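## Task

Press each drive blank marked with a green sticker fully home so it latches, and leave every other blank untouched. The rack is loose, so tilt it no more than a little (more fails) and have it back in its original spot at the end. A blank only counts if it stays latched without the robot holding it.

## Robot and tools

Robot: two six-joint arms, left_arm and right_arm, each ending in a two-finger parallel gripper. Bases in the scene frame: left_arm at (+0.046, +0.227, 0) m, nearly unrotated; right_arm at (-0.007, -0.373, 0) m, yawed slightly (quat_wxyz +0.996, 0, 0, -0.087). The names are labels, not image sides.

Scene frame: origin on the table top midway between the arms, +x out over the table, +z up, left_arm on the +y side. Gripper frame: fingers point along its +z, they open and close along its y. The reported end_effector_position is the spot between the finger pads, roughly 1 cm short of the tips. Printed positions can be a little off, more so far from the base.

The 14-number row (used by execute_actions rows and by move target): first 7 for left_arm, then 7 for right_arm, each as dx, dy, dz, rx, ry, rz, opening, all in [-1, 1]. dx..rz are an offset, not a pose: expressed in that gripper's own axes and measured from its pose in the most recent result that reported it (before any such result in a scene, or in a second call within one reply, from where it is when the motion starts). Scale: 1.0 = 0.6 m of translation or 180 degrees of rotation; rx, ry, rz form a single rotation vector. Every row of one action counts from that same reference, not from the previous row. All zeros therefore means go back to the reference pose, not stay still. Opening is absolute: +1 fully open (0.093 m), -1 closed.

Tools:
- execute_actions {actions, pictures}. actions holds at most one item. [] just reports state. {rows: [[14 numbers], ...], steps: n} runs up to 15 steps of 1/30 s (default 15); a short rows list repeats its last row. {steps: n} without rows is a wait of up to 300 steps, counted from the previous result. pictures (boolean) toggles images, which come by default. A refused call moves nothing.
- move {target: one 14-number row, speed}. Drives each gripper in a straight line toward its offset target; both paths finish together, lasting 0.5 to 10 s (cut off at 10 s). speed is top path speed in m/s, 0.002 to 0.5, default 0.25; rotation capped at twice that in rad/s. The opening is sent at the start. It does not avoid obstacles or the other arm, and grippers may lag, wander or overshoot speed, especially with a nearly straight arm. Result adds a move: line with the ending (done, off_target, moving, held, fault), active limits (paced = pose was clipped; held = some steps blocked, after which the arm may jump fast) and each gripper's distance from its target. If only one arm is named, the other finished normally.
- wait {seconds: 0 to 10}: lets time pass, sends nothing new.
- zoom_image {camera, region: [x0, y0, x1, y1]} in pixels, origin top-left, at most 504x504. Cameras: cam_head_left, cam_head_right, cam_left_wrist, cam_right_wrist, each 896x504.
- read_manual {section: "licences"}: licence texts only.
- finished_scene {scene}: ends and grades the current scene (give its number); irreversible; the reply names the next task. Replying with no tool call ends everything.

Controller behaviour: each step the commanded pose is clipped to within 70 mm and 16 degrees of the measured pose, then solved by damped IK, favouring position over orientation. After an action ends the arm only reaches its last clipped pose, so large moves need follow-up commands; check the result. Joint friction can leave the gripper up to ~31 mm short, and smaller commands may not move it at all. The simulation keeps running while the operator composes a reply. To hold an arm still, send the offset back to its desired pose in the first call of a reply and zeros afterwards, with its intended opening. Joint limits (rad): waist -2.618..3.054, shoulder 0..3.142, elbow 0..3.142, wrist pitch -1.571..1.571, wrist yaw -1.571..1.571, wrist roll -2.094..2.094.

Result lines: a state line per arm with position (m) and quat_wxyz in the scene frame; grip_measured (motor position, +1 open, -1 closed; pads meet near -0.94, add ~0.0208 per mm of object width, each gripper biased by up to ±0.02); joint positions ending with finger opening in metres; a Hand target line giving where the controller is currently driving each gripper; "pose unreachable" when the clearance check altered or blocked a command; HELD on steps where commands were withheld; FAULT or OVER-TEMPERATURE FAULT on arm stops; MOTOR HOT from 75 °C. At 90 °C an arm halts for 10 s, at 100 °C it goes limp and drops. Holding effort heats motors.

Grip force rises the further the commanded opening sits below the object's width reading, capped near 50-62 N per pad. Keep sending the closing number to keep a hold.

Cautions: the rack is free-standing, so push blanks gently and straight along their slot; faster moves and targets set deeper past contact hit harder. Avoid tipping or shifting the rack, knocking anything off the table, letting the arms collide or press on each other, and slams, drops or hard shoves. Verify each blank is latched on its own before ending the scene.

Each tool is called after "Request:" in YAML: its name, and indented under it one key for each argument.

## Session

Request:
execute_actions:
  actions: []

Scene clock: 0.00 s of 4500.00 s.
left_arm: end_effector_position=(+0.3893, +0.4723, +0.1418) grip_measured=+0.988 end_effector_quat_wxyz=(+0.478, -0.479, +0.487, -0.552) | right_arm: end_effector_position=(+0.0719, +0.1349, +0.1464) grip_measured=+0.992 end_effector_quat_wxyz=(-0.095, -0.507, +0.744, +0.424)
Joint positions: left_arm=[ 0.969  2.025  0.636  1.524  1.051 -1.752  0.093] | right_arm=[ 1.347  2.18   1.896 -0.873 -0.825  0.162  0.093]
Joint velocities: left_arm=[-0.002 -0.032  0.002  0.037  0.007  0.007 -0.   ] | right_arm=[ 0.002  0.012 -0.007 -0.022 -0.007  0.007  0.001]
Motor temperatures (°C, as the motors report them): left_arm=[25 25 24 24 26 24] | right_arm=[25 23 24 23 25 25]
Hand target (left_arm): +0.389, +0.472, +0.142; +0.478, -0.479, +0.487, -0.552
Hand target (right_arm): +0.072, +0.135, +0.146; -0.095, -0.507, +0.744, +0.424

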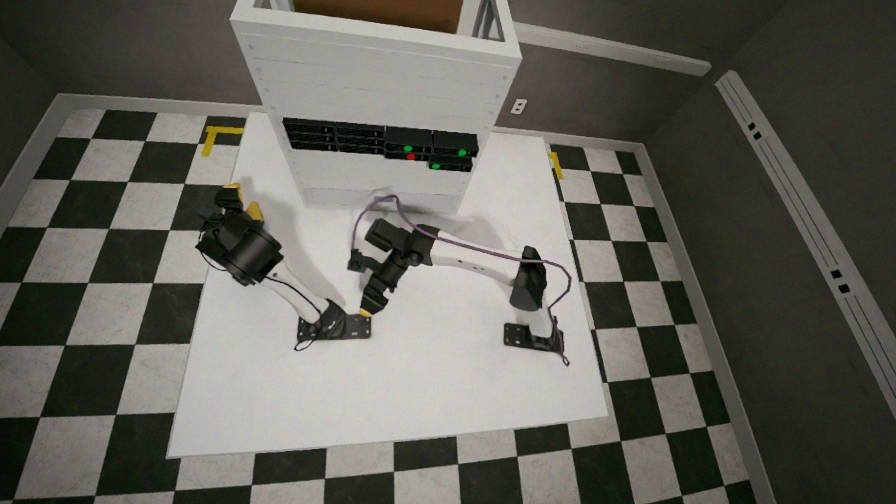

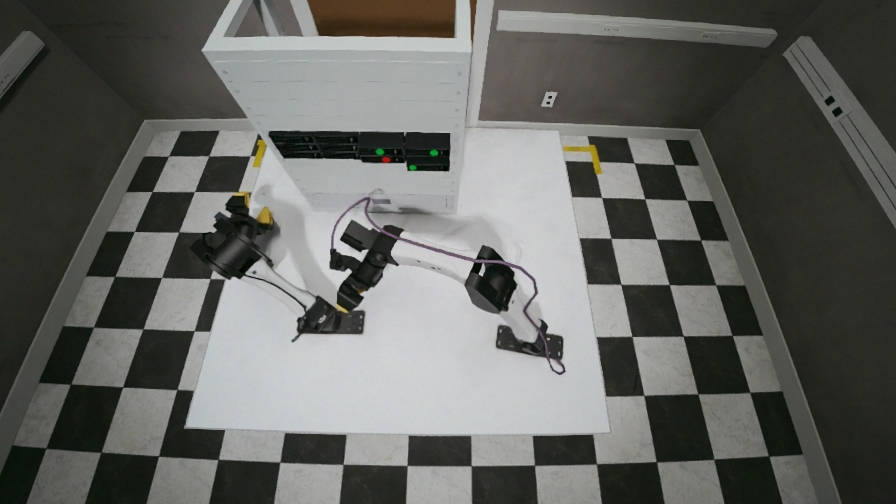

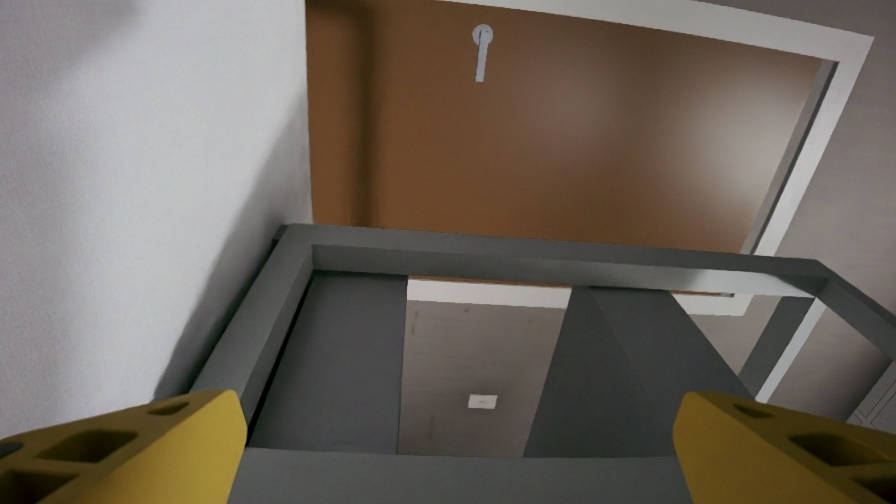

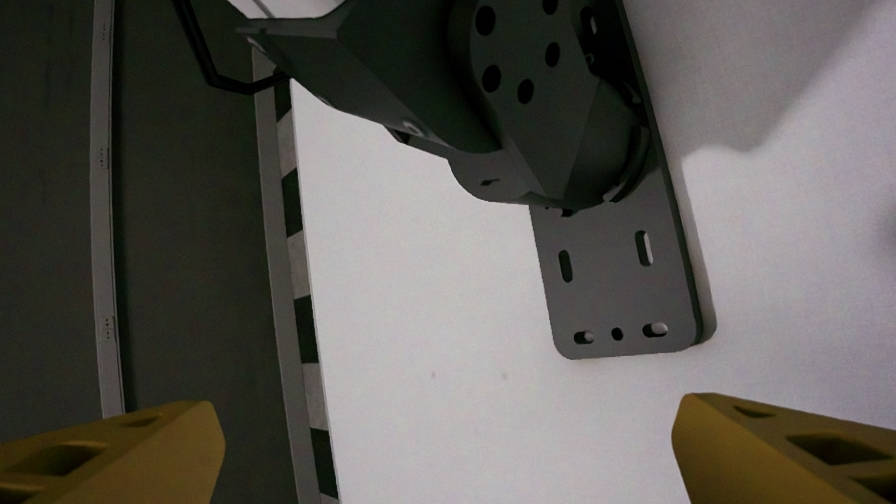

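Request:
move:
  target: [0,0,0,0,0,0,1,0.077,-0.034,-0.541,0.516,-0.465,0.046,-1]

Scene clock: 13.40 s of 4500.00 s.
left_arm: end_effector_position=(+0.3893, +0.4723, +0.1418) grip_measured=+0.988 end_effector_quat_wxyz=(+0.478, -0.479, +0.487, -0.552) | right_arm: end_effector_position=(+0.2443, -0.0789, +0.3359) grip_measured=-1.000 end_effector_quat_wxyz=(+0.714, +0.011, +0.699, +0.032)
Joint positions: left_arm=[ 0.969  2.025  0.636  1.524  1.051 -1.752  0.093] | right_arm=[ 1.465  1.416  0.985  0.506  1.262 -0.011  0.   ]
Joint velocities: left_arm=[-0.007 -0.017  0.007  0.007  0.007  0.037  0.001] | right_arm=[-0.017  0.002  0.007 -0.007  0.066  0.007  0.   ]
Motor temperatures (°C, as the motors report them): left_arm=[25 28 25 28 26 24] | right_arm=[25 28 26 24 25 25]
Hand target (left_arm): +0.389, +0.472, +0.142; +0.478, -0.479, +0.487, -0.552
Hand target (right_arm): +0.249, -0.079, +0.322; +0.712, +0.001, +0.703, +0.010
Off the commanded pose (left_arm): 0.000 m, 0 deg.
Off the commanded pose (right_arm): 0.017 m, 4 deg.
After step 90, 5.10 s passed at rest.
move: off_target (right_arm)

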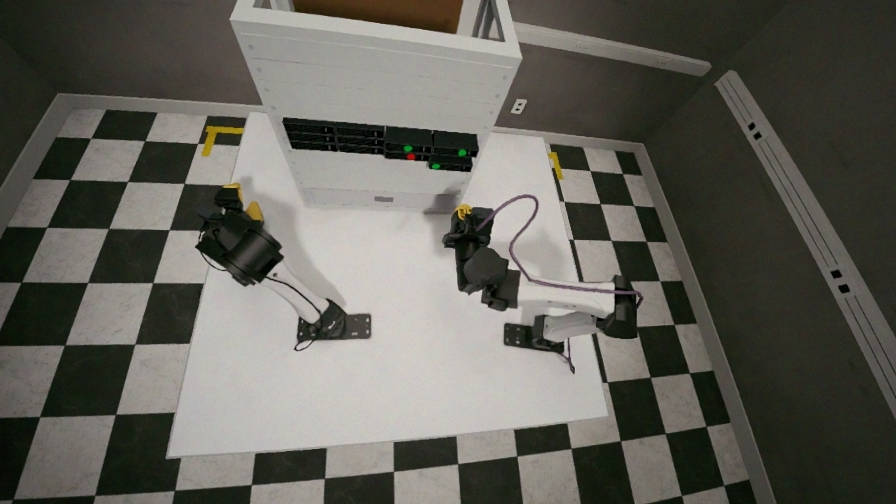

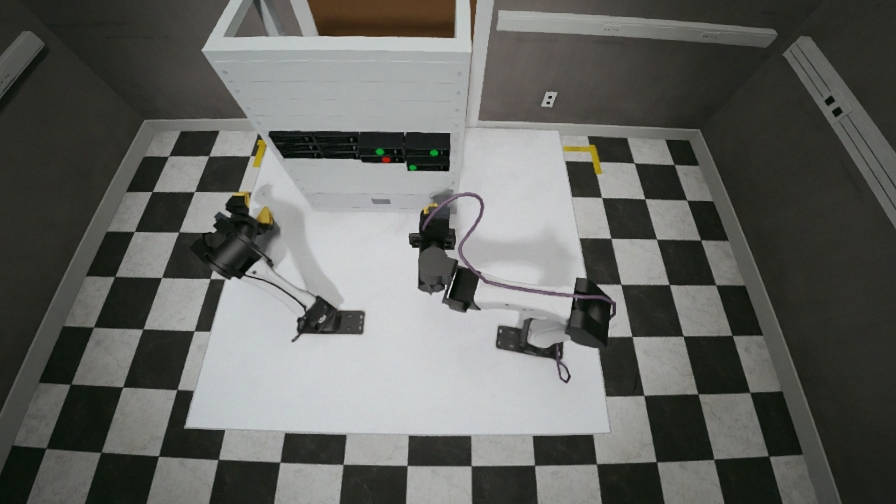

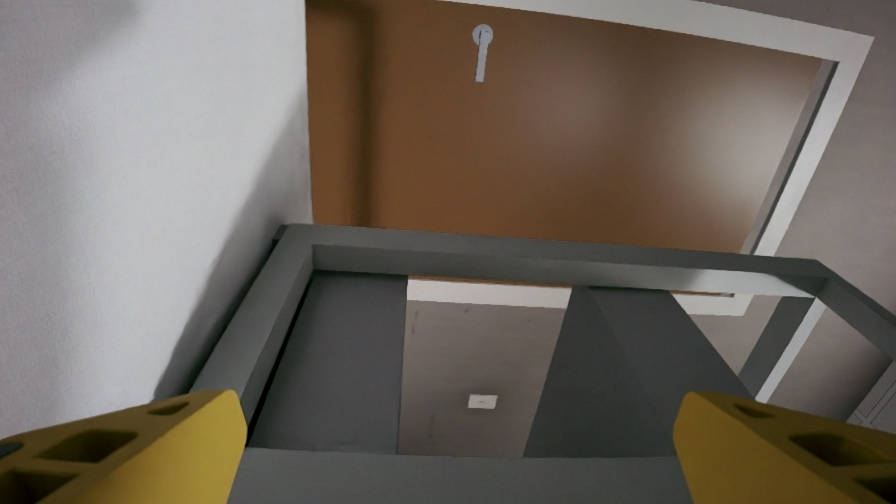

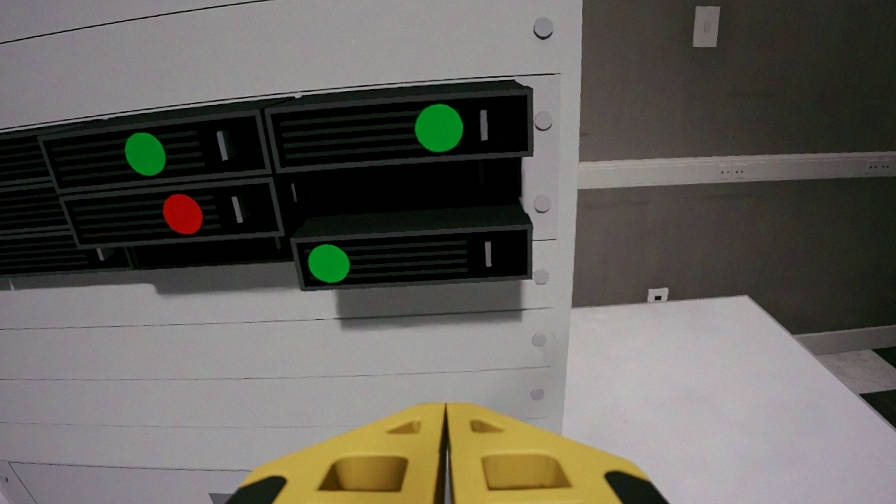

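Request:
move:
  target: [0,0,0,0,0,0,1,-0.055,0.025,0.2,0,0,0,-1]
  speed: 0.1

Scene clock: 17.40 s of 4500.00 s.
left_arm: end_effector_position=(+0.3893, +0.4723, +0.1418) grip_measured=+0.988 end_effector_quat_wxyz=(+0.478, -0.479, +0.487, -0.552) | right_arm: end_effector_position=(+0.3579, -0.0668, +0.3770) grip_measured=-1.000 end_effector_quat_wxyz=(+0.718, +0.014, +0.695, +0.035)
Joint positions: left_arm=[ 0.969  2.025  0.636  1.524  1.051 -1.752  0.093] | right_arm=[1.166 1.623 1.344 0.336 0.963 0.023 0.   ]
Joint velocities: left_arm=[-0.012  0.017 -0.002  0.007 -0.022  0.066 -0.   ] | right_arm=[ 0.002  0.012  0.017 -0.066 -0.037  0.022  0.   ]
Motor temperatures (°C, as the motors report them): left_arm=[25 29 25 28 26 24] | right_arm=[25 28 26 25 25 25]
Hand target (left_arm): +0.389, +0.472, +0.142; +0.478, -0.479, +0.487, -0.552
Hand target (right_arm): +0.364, -0.063, +0.371; +0.714, +0.012, +0.700, +0.032
Off the commanded pose (left_arm): 0.000 m, 0 deg.
Off the commanded pose (right_arm): 0.008 m, 1 deg.
move: done

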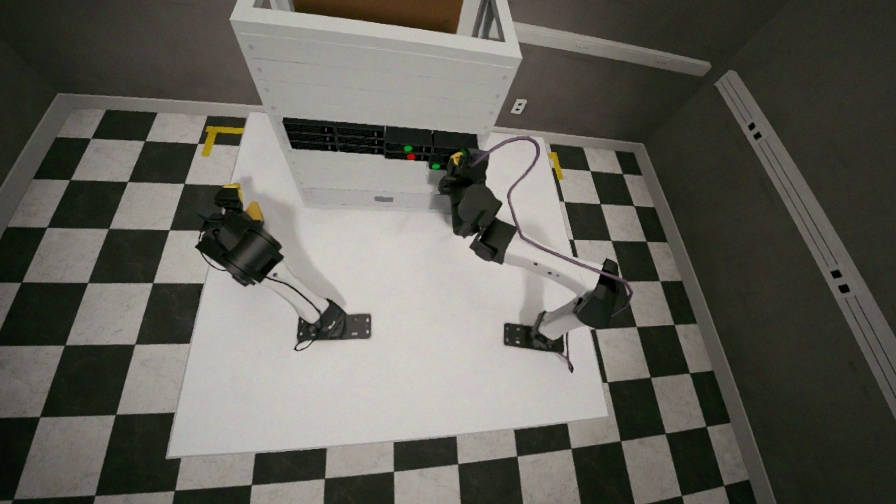

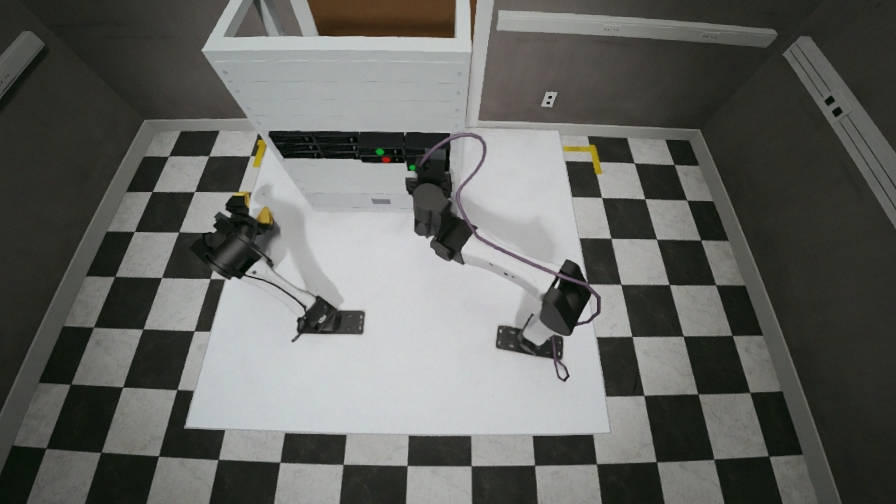

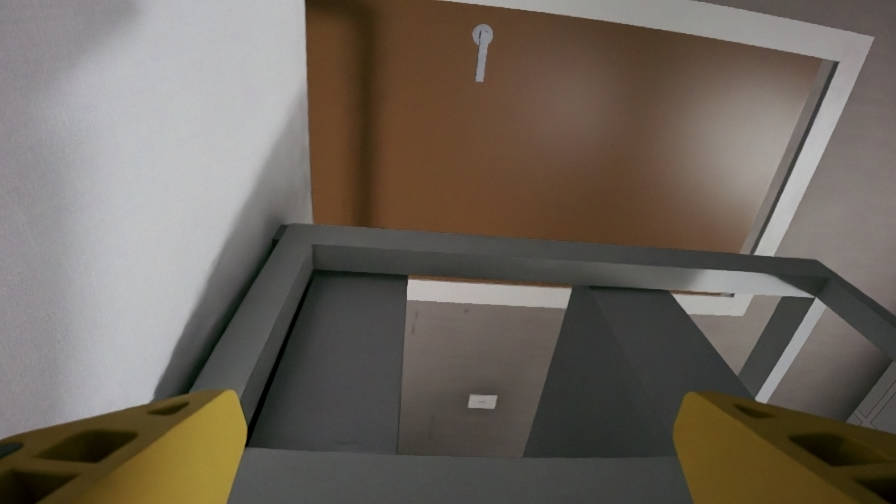

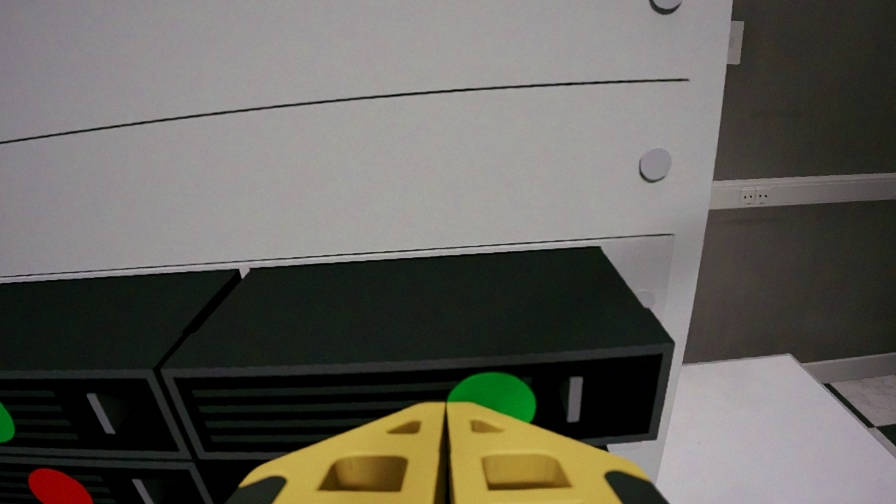

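Request:
move:
  target: [0,0,0,0,0,0,1,0.012,0,0,0,0.12,0,-1]
  speed: 0.1

Request:
move:
  target: [0,0,0,0,0,0,1,-0.03,-0.01,0.085,0,0,0,-1]
  speed: 0.02

Scene clock: 22.37 s of 4500.00 s.
left_arm: end_effector_position=(+0.3893, +0.4723, +0.1418) grip_measured=+0.988 end_effector_quat_wxyz=(+0.478, -0.479, +0.487, -0.552) | right_arm: end_effector_position=(+0.3530, -0.0663, +0.3755) grip_measured=-1.000 end_effector_quat_wxyz=(+0.579, +0.008, +0.814, +0.041)
Joint positions: left_arm=[ 0.969  2.025  0.636  1.524  1.051 -1.752  0.093] | right_arm=[ 1.149  1.72   1.854 -0.649  0.846  0.481  0.   ]
Joint velocities: left_arm=[ 0.007 -0.002  0.007  0.037  0.007  0.037 -0.001] | right_arm=[ 0.002  0.017 -0.007 -0.066  0.022  0.022  0.   ]
Motor temperatures (°C, as the motors report them): left_arm=[25 29 25 29 26 24] | right_arm=[25 28 27 25 25 25]
Hand target (left_arm): +0.389, +0.472, +0.142; +0.478, -0.479, +0.487, -0.552
Hand target (right_arm): +0.359, -0.065, +0.369; +0.573, +0.010, +0.819, +0.037
Off the commanded pose (left_arm): 0.000 m, 0 deg.
Off the commanded pose (right_arm): 0.008 m, 1 deg.
move: done

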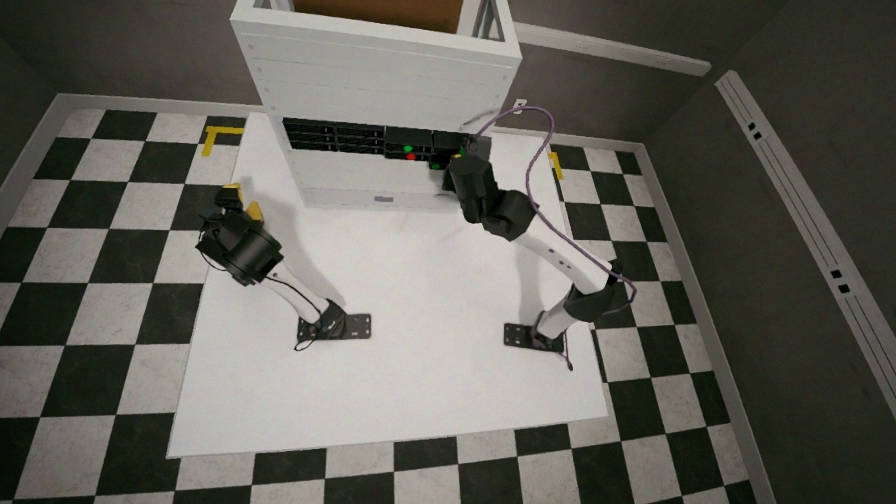

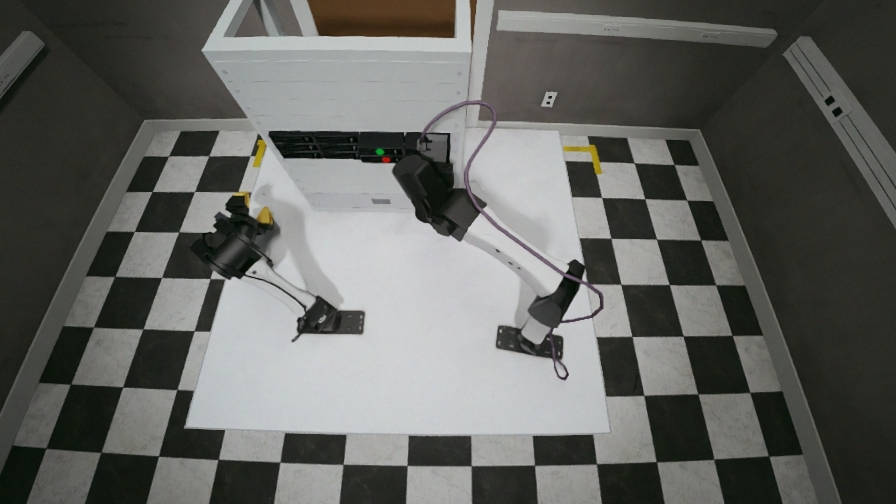

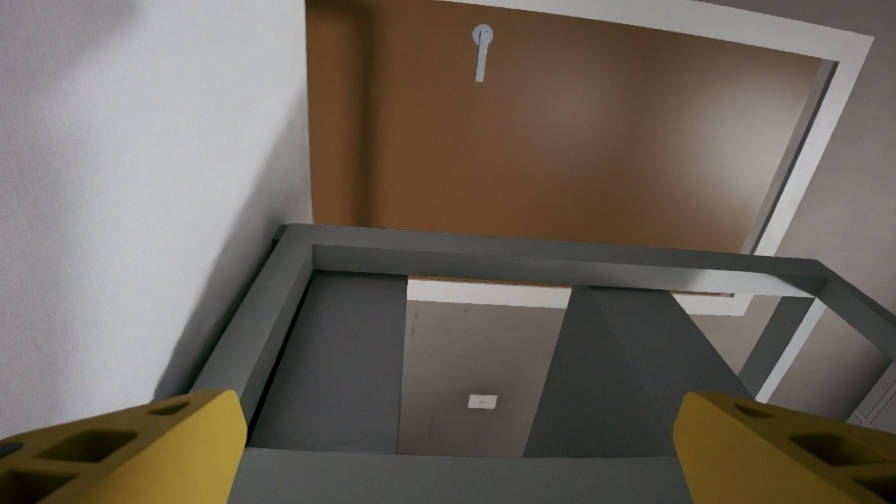

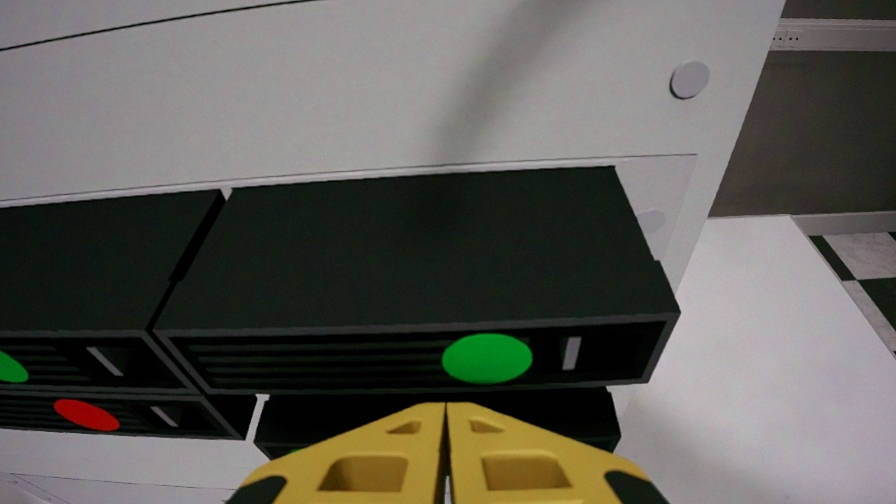

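Scene clock: 25.33 s of 4500.00 s.
left_arm: end_effector_position=(+0.3893, +0.4723, +0.1418) grip_measured=+0.988 end_effector_quat_wxyz=(+0.478, -0.479, +0.487, -0.552) | right_arm: end_effector_position=(+0.3832, -0.0719, +0.3794) grip_measured=-1.000 end_effector_quat_wxyz=(+0.569, -0.009, +0.821, +0.045)
Joint positions: left_arm=[ 0.969  2.025  0.636  1.524  1.051 -1.752  0.093] | right_arm=[ 1.062  1.771  1.941 -0.658  0.737  0.412  0.   ]
Joint velocities: left_arm=[-0.012  0.002 -0.027 -0.007  0.007 -0.037 -0.   ] | right_arm=[-0.007  0.027  0.007 -0.037 -0.022 -0.066  0.   ]
Motor temperatures (°C, as the motors report them): left_arm=[25 30 25 29 26 24] | right_arm=[25 28 27 26 25 25]
Hand target (left_arm): +0.389, +0.472, +0.142; +0.478, -0.479, +0.487, -0.552
Hand target (right_arm): +0.406, -0.073, +0.375; +0.579, +0.008, +0.815, +0.041
Off the commanded pose (left_arm): 0.000 m, 0 deg.
Off the commanded pose (right_arm): 0.024 m, 2 deg.
move: off_target (right_arm)

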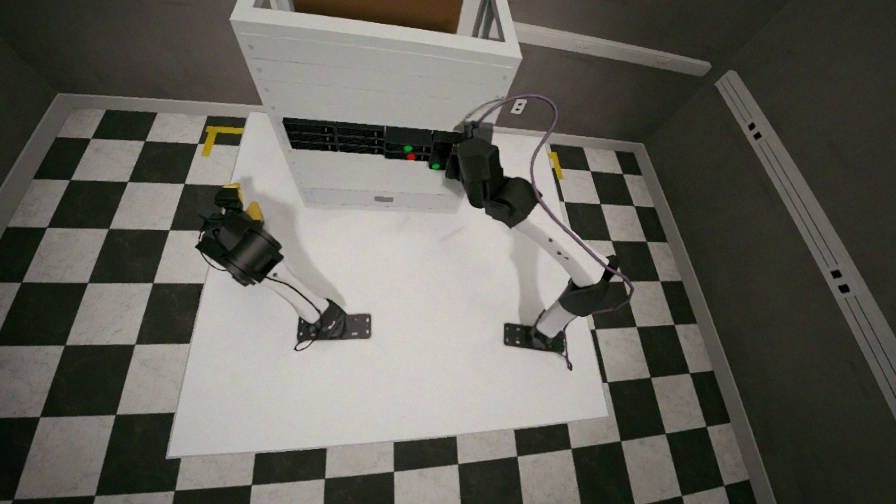

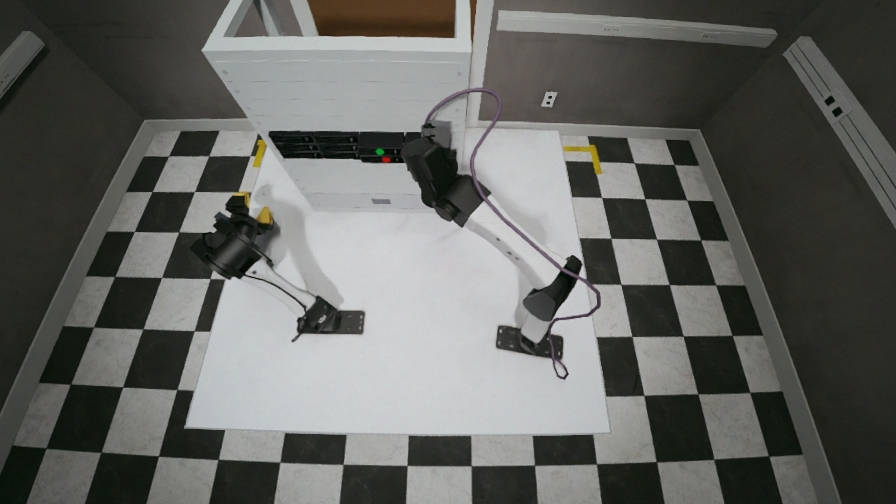

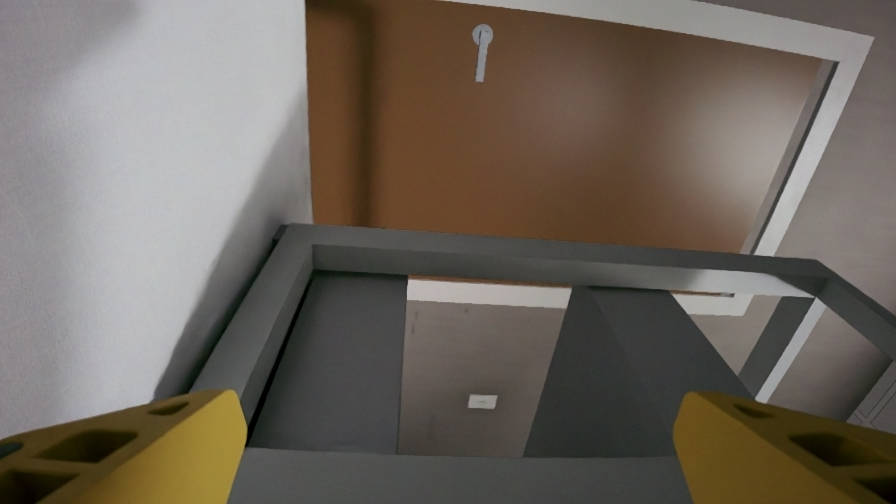

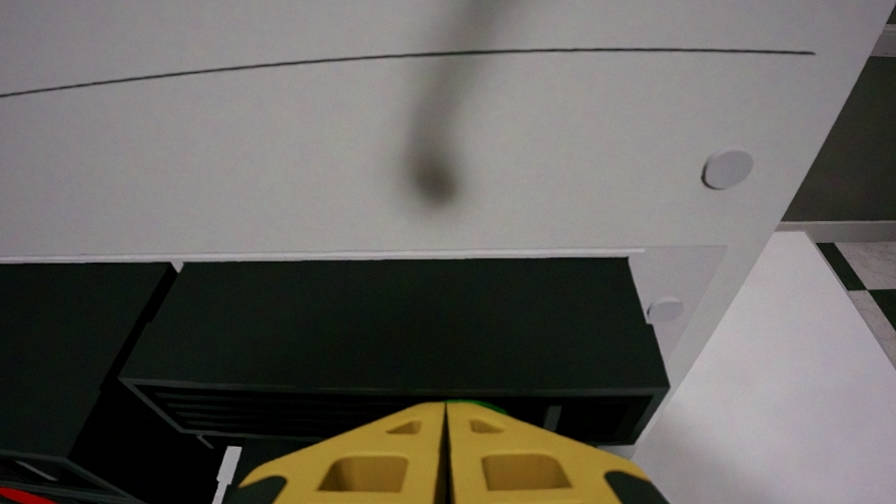

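Working.

Request:
move:
  target: [0,0,0,0,0,0,1,-0.018,-0.008,0.085,0,0,0,-1]
  speed: 0.02

Scene clock: 29.43 s of 4500.00 s.
left_arm: end_effector_position=(+0.3893, +0.4723, +0.1418) grip_measured=+0.988 end_effector_quat_wxyz=(+0.478, -0.479, +0.487, -0.552) | right_arm: end_effector_position=(+0.4018, -0.0723, +0.3796) grip_measured=-1.000 end_effector_quat_wxyz=(+0.557, -0.031, +0.828, +0.057)
Joint positions: left_arm=[ 0.969  2.025  0.636  1.524  1.051 -1.752  0.093] | right_arm=[ 1.005  1.812  2.009 -0.679  0.634  0.365  0.   ]
Joint velocities: left_arm=[-0.007  0.002 -0.002  0.007  0.037  0.007 -0.001] | right_arm=[-0.007 -0.007  0.007  0.007 -0.066  0.022  0.   ]
Motor temperatures (°C, as the motors report them): left_arm=[25 30 25 30 26 24] | right_arm=[25 28 28 27 25 25]
Hand target (left_arm): +0.389, +0.472, +0.142; +0.478, -0.479, +0.487, -0.552
Hand target (right_arm): +0.432, -0.076, +0.370; +0.569, -0.009, +0.821, +0.045
Off the commanded pose (left_arm): 0.000 m, 0 deg.
Off the commanded pose (right_arm): 0.034 m, 3 deg.
move: off_target (right_arm)

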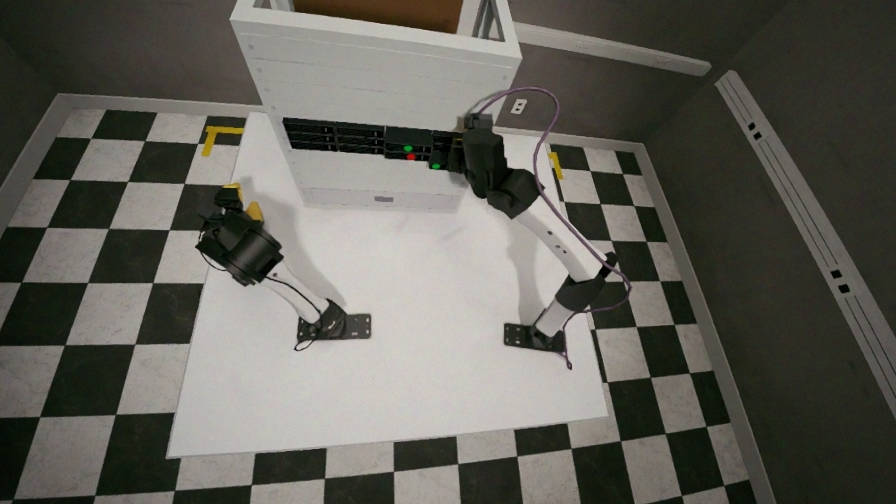

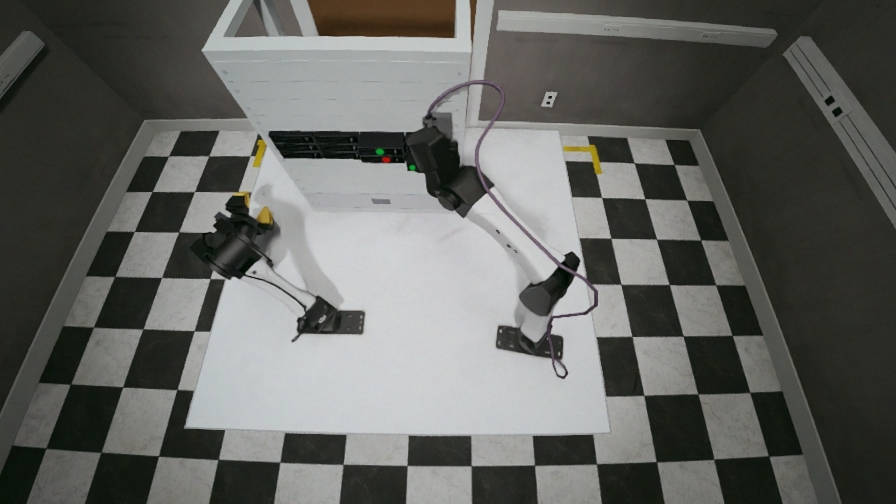

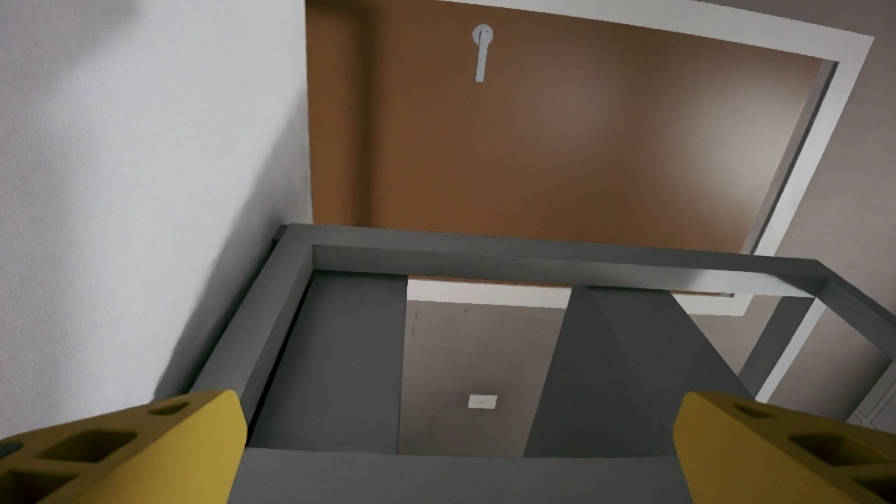

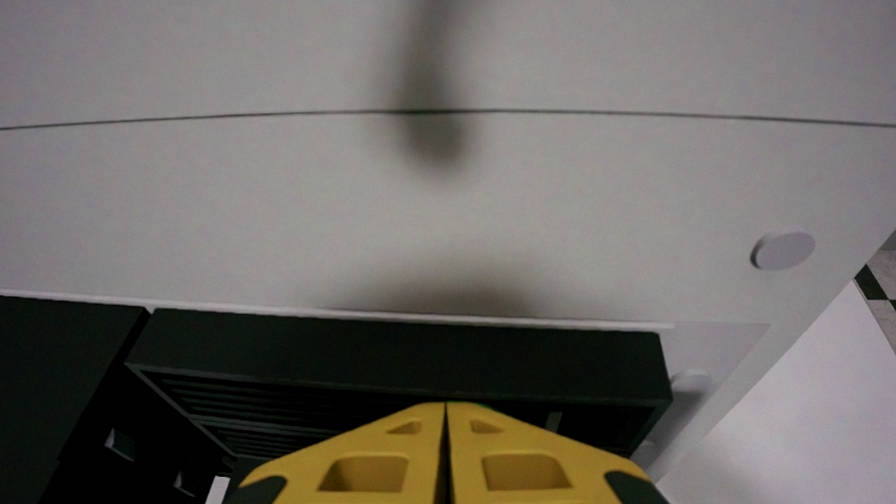

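Request:
move:
  target: [0,0,0,0,0,0,1,-0.018,-0.008,0.08,0,0,0,-1]
  speed: 0.02

Request:
move:
  target: [0,0,0,0,0,0,1,0.04,0.02,-0.1,0,0,0,-1]
  speed: 0.1

Scene clock: 33.87 s of 4500.00 s.
left_arm: end_effector_position=(+0.3893, +0.4723, +0.1418) grip_measured=+0.988 end_effector_quat_wxyz=(+0.478, -0.479, +0.487, -0.552) | right_arm: end_effector_position=(+0.4027, -0.0730, +0.3799) grip_measured=-1.000 end_effector_quat_wxyz=(+0.532, -0.064, +0.841, +0.068)
Joint positions: left_arm=[ 0.969  2.025  0.636  1.524  1.051 -1.752  0.093] | right_arm=[ 0.975  1.829  2.08  -0.766  0.535  0.332  0.   ]
Joint velocities: left_arm=[ 0.027  0.002  0.007 -0.022 -0.051  0.051  0.   ] | right_arm=[-0.007 -0.002  0.007 -0.051 -0.051 -0.022  0.   ]
Motor temperatures (°C, as the motors report them): left_arm=[25 31 25 30 26 24] | right_arm=[25 28 28 29 25 25]
Hand target (left_arm): +0.389, +0.472, +0.142; +0.478, -0.479, +0.487, -0.552
Hand target (right_arm): +0.445, -0.077, +0.369; +0.555, -0.031, +0.829, +0.056
Off the commanded pose (left_arm): 0.000 m, 0 deg.
Off the commanded pose (right_arm): 0.049 m, 5 deg.
move: off_target (right_arm)

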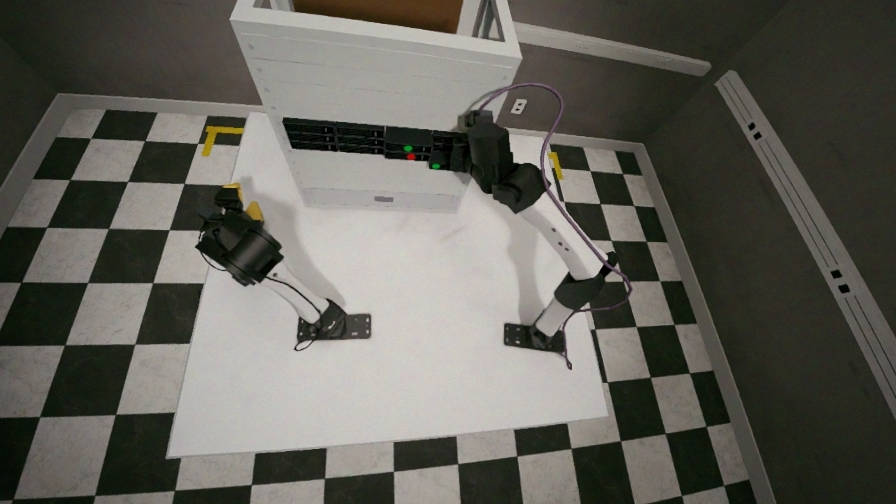

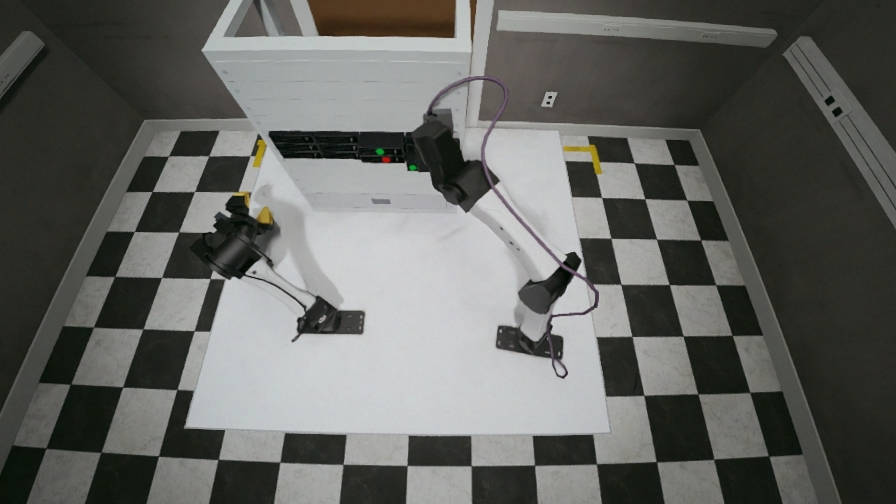

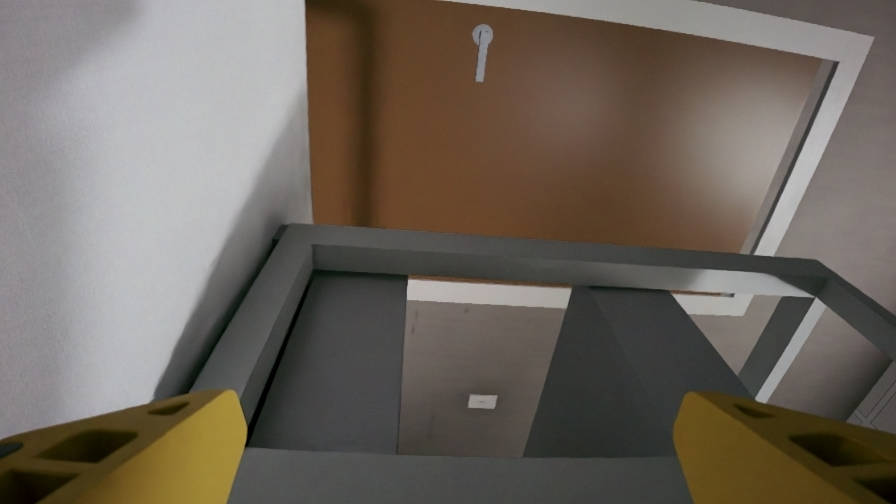

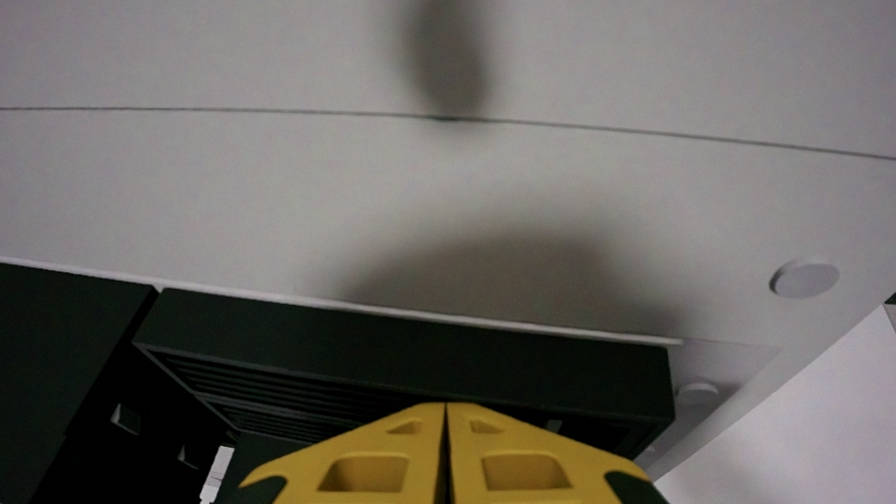

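Scene clock: 35.00 s of 4500.00 s.
left_arm: end_effector_position=(+0.3893, +0.4723, +0.1418) grip_measured=+0.988 end_effector_quat_wxyz=(+0.478, -0.479, +0.487, -0.552) | right_arm: end_effector_position=(+0.3415, -0.0698, +0.3885) grip_measured=-1.000 end_effector_quat_wxyz=(+0.537, -0.064, +0.838, +0.072)
Joint positions: left_arm=[ 0.969  2.025  0.636  1.524  1.051 -1.752  0.093] | right_arm=[ 1.113  1.689  1.948 -0.805  0.652  0.411  0.   ]
Joint velocities: left_arm=[ 0.007  0.012 -0.007  0.022  0.007 -0.051  0.001] | right_arm=[ 0.002  0.022  0.017  0.022 -0.037 -0.022  0.   ]
Motor temperatures (°C, as the motors report them): left_arm=[25 31 25 30 26 24] | right_arm=[25 28 28 29 25 25]
Hand target (left_arm): +0.389, +0.472, +0.142; +0.478, -0.479, +0.487, -0.552
Hand target (right_arm): +0.337, -0.072, +0.384; +0.532, -0.065, +0.841, +0.068
Off the commanded pose (left_arm): 0.000 m, 0 deg.
Off the commanded pose (right_arm): 0.007 m, 1 deg.
move: done

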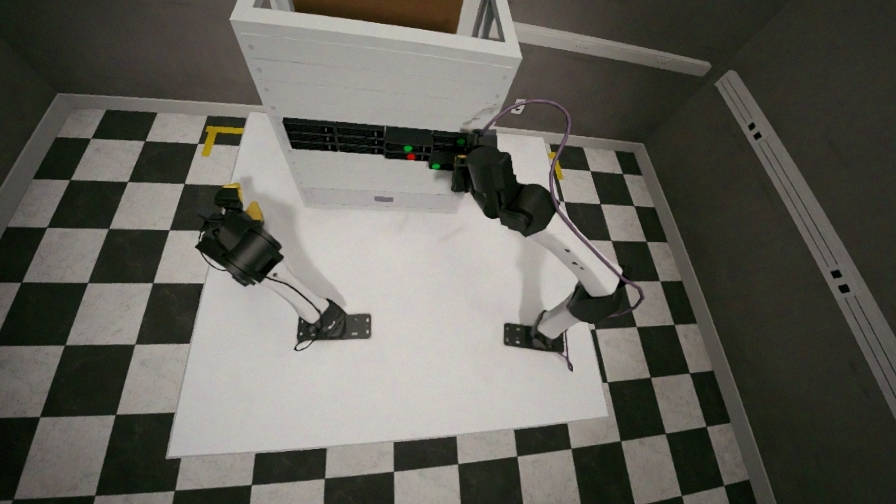

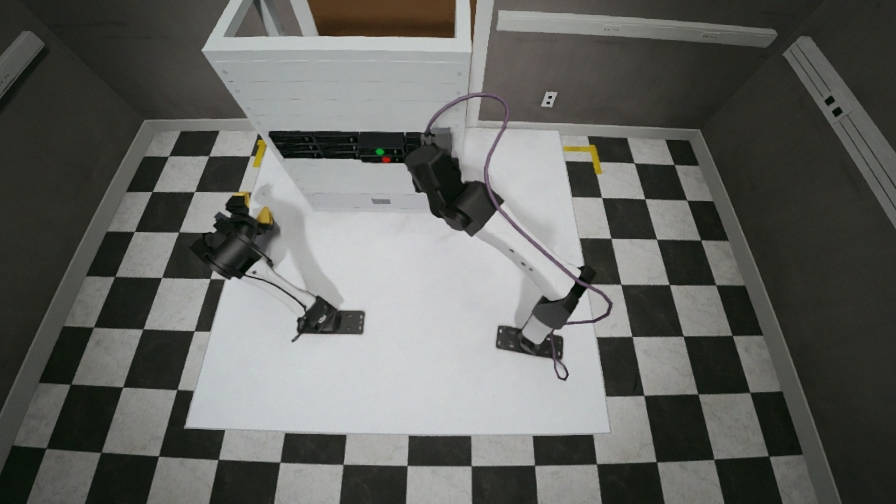

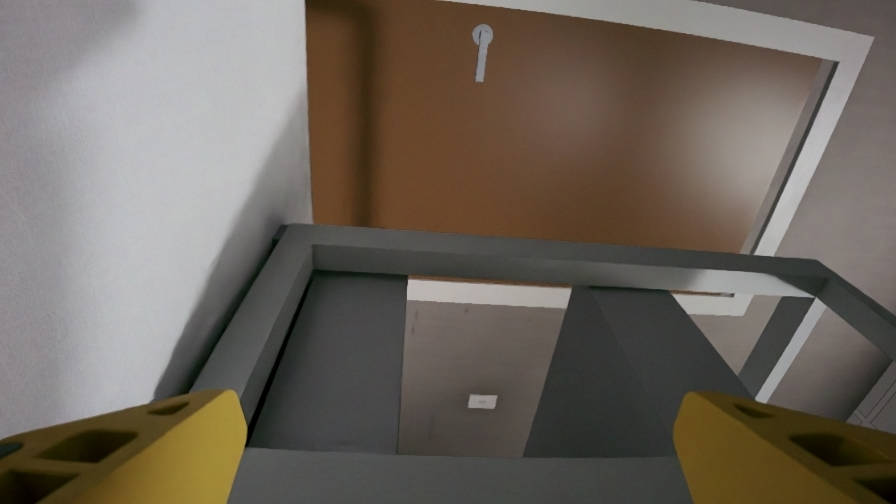

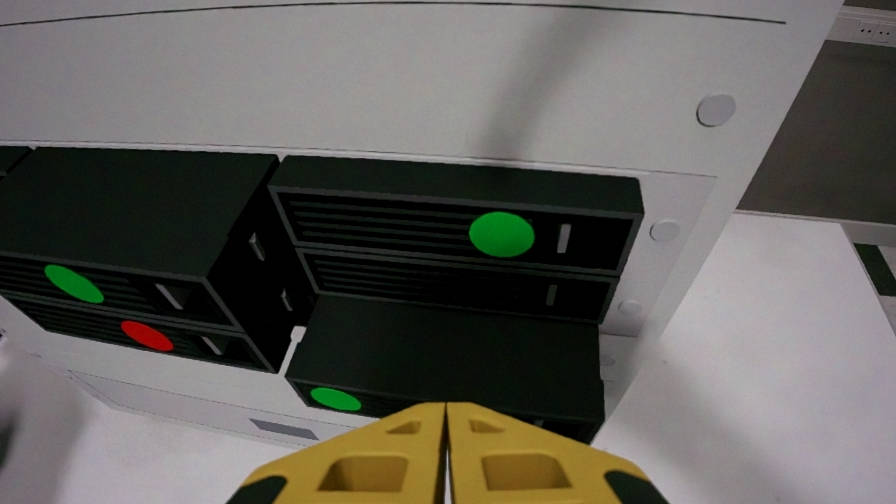

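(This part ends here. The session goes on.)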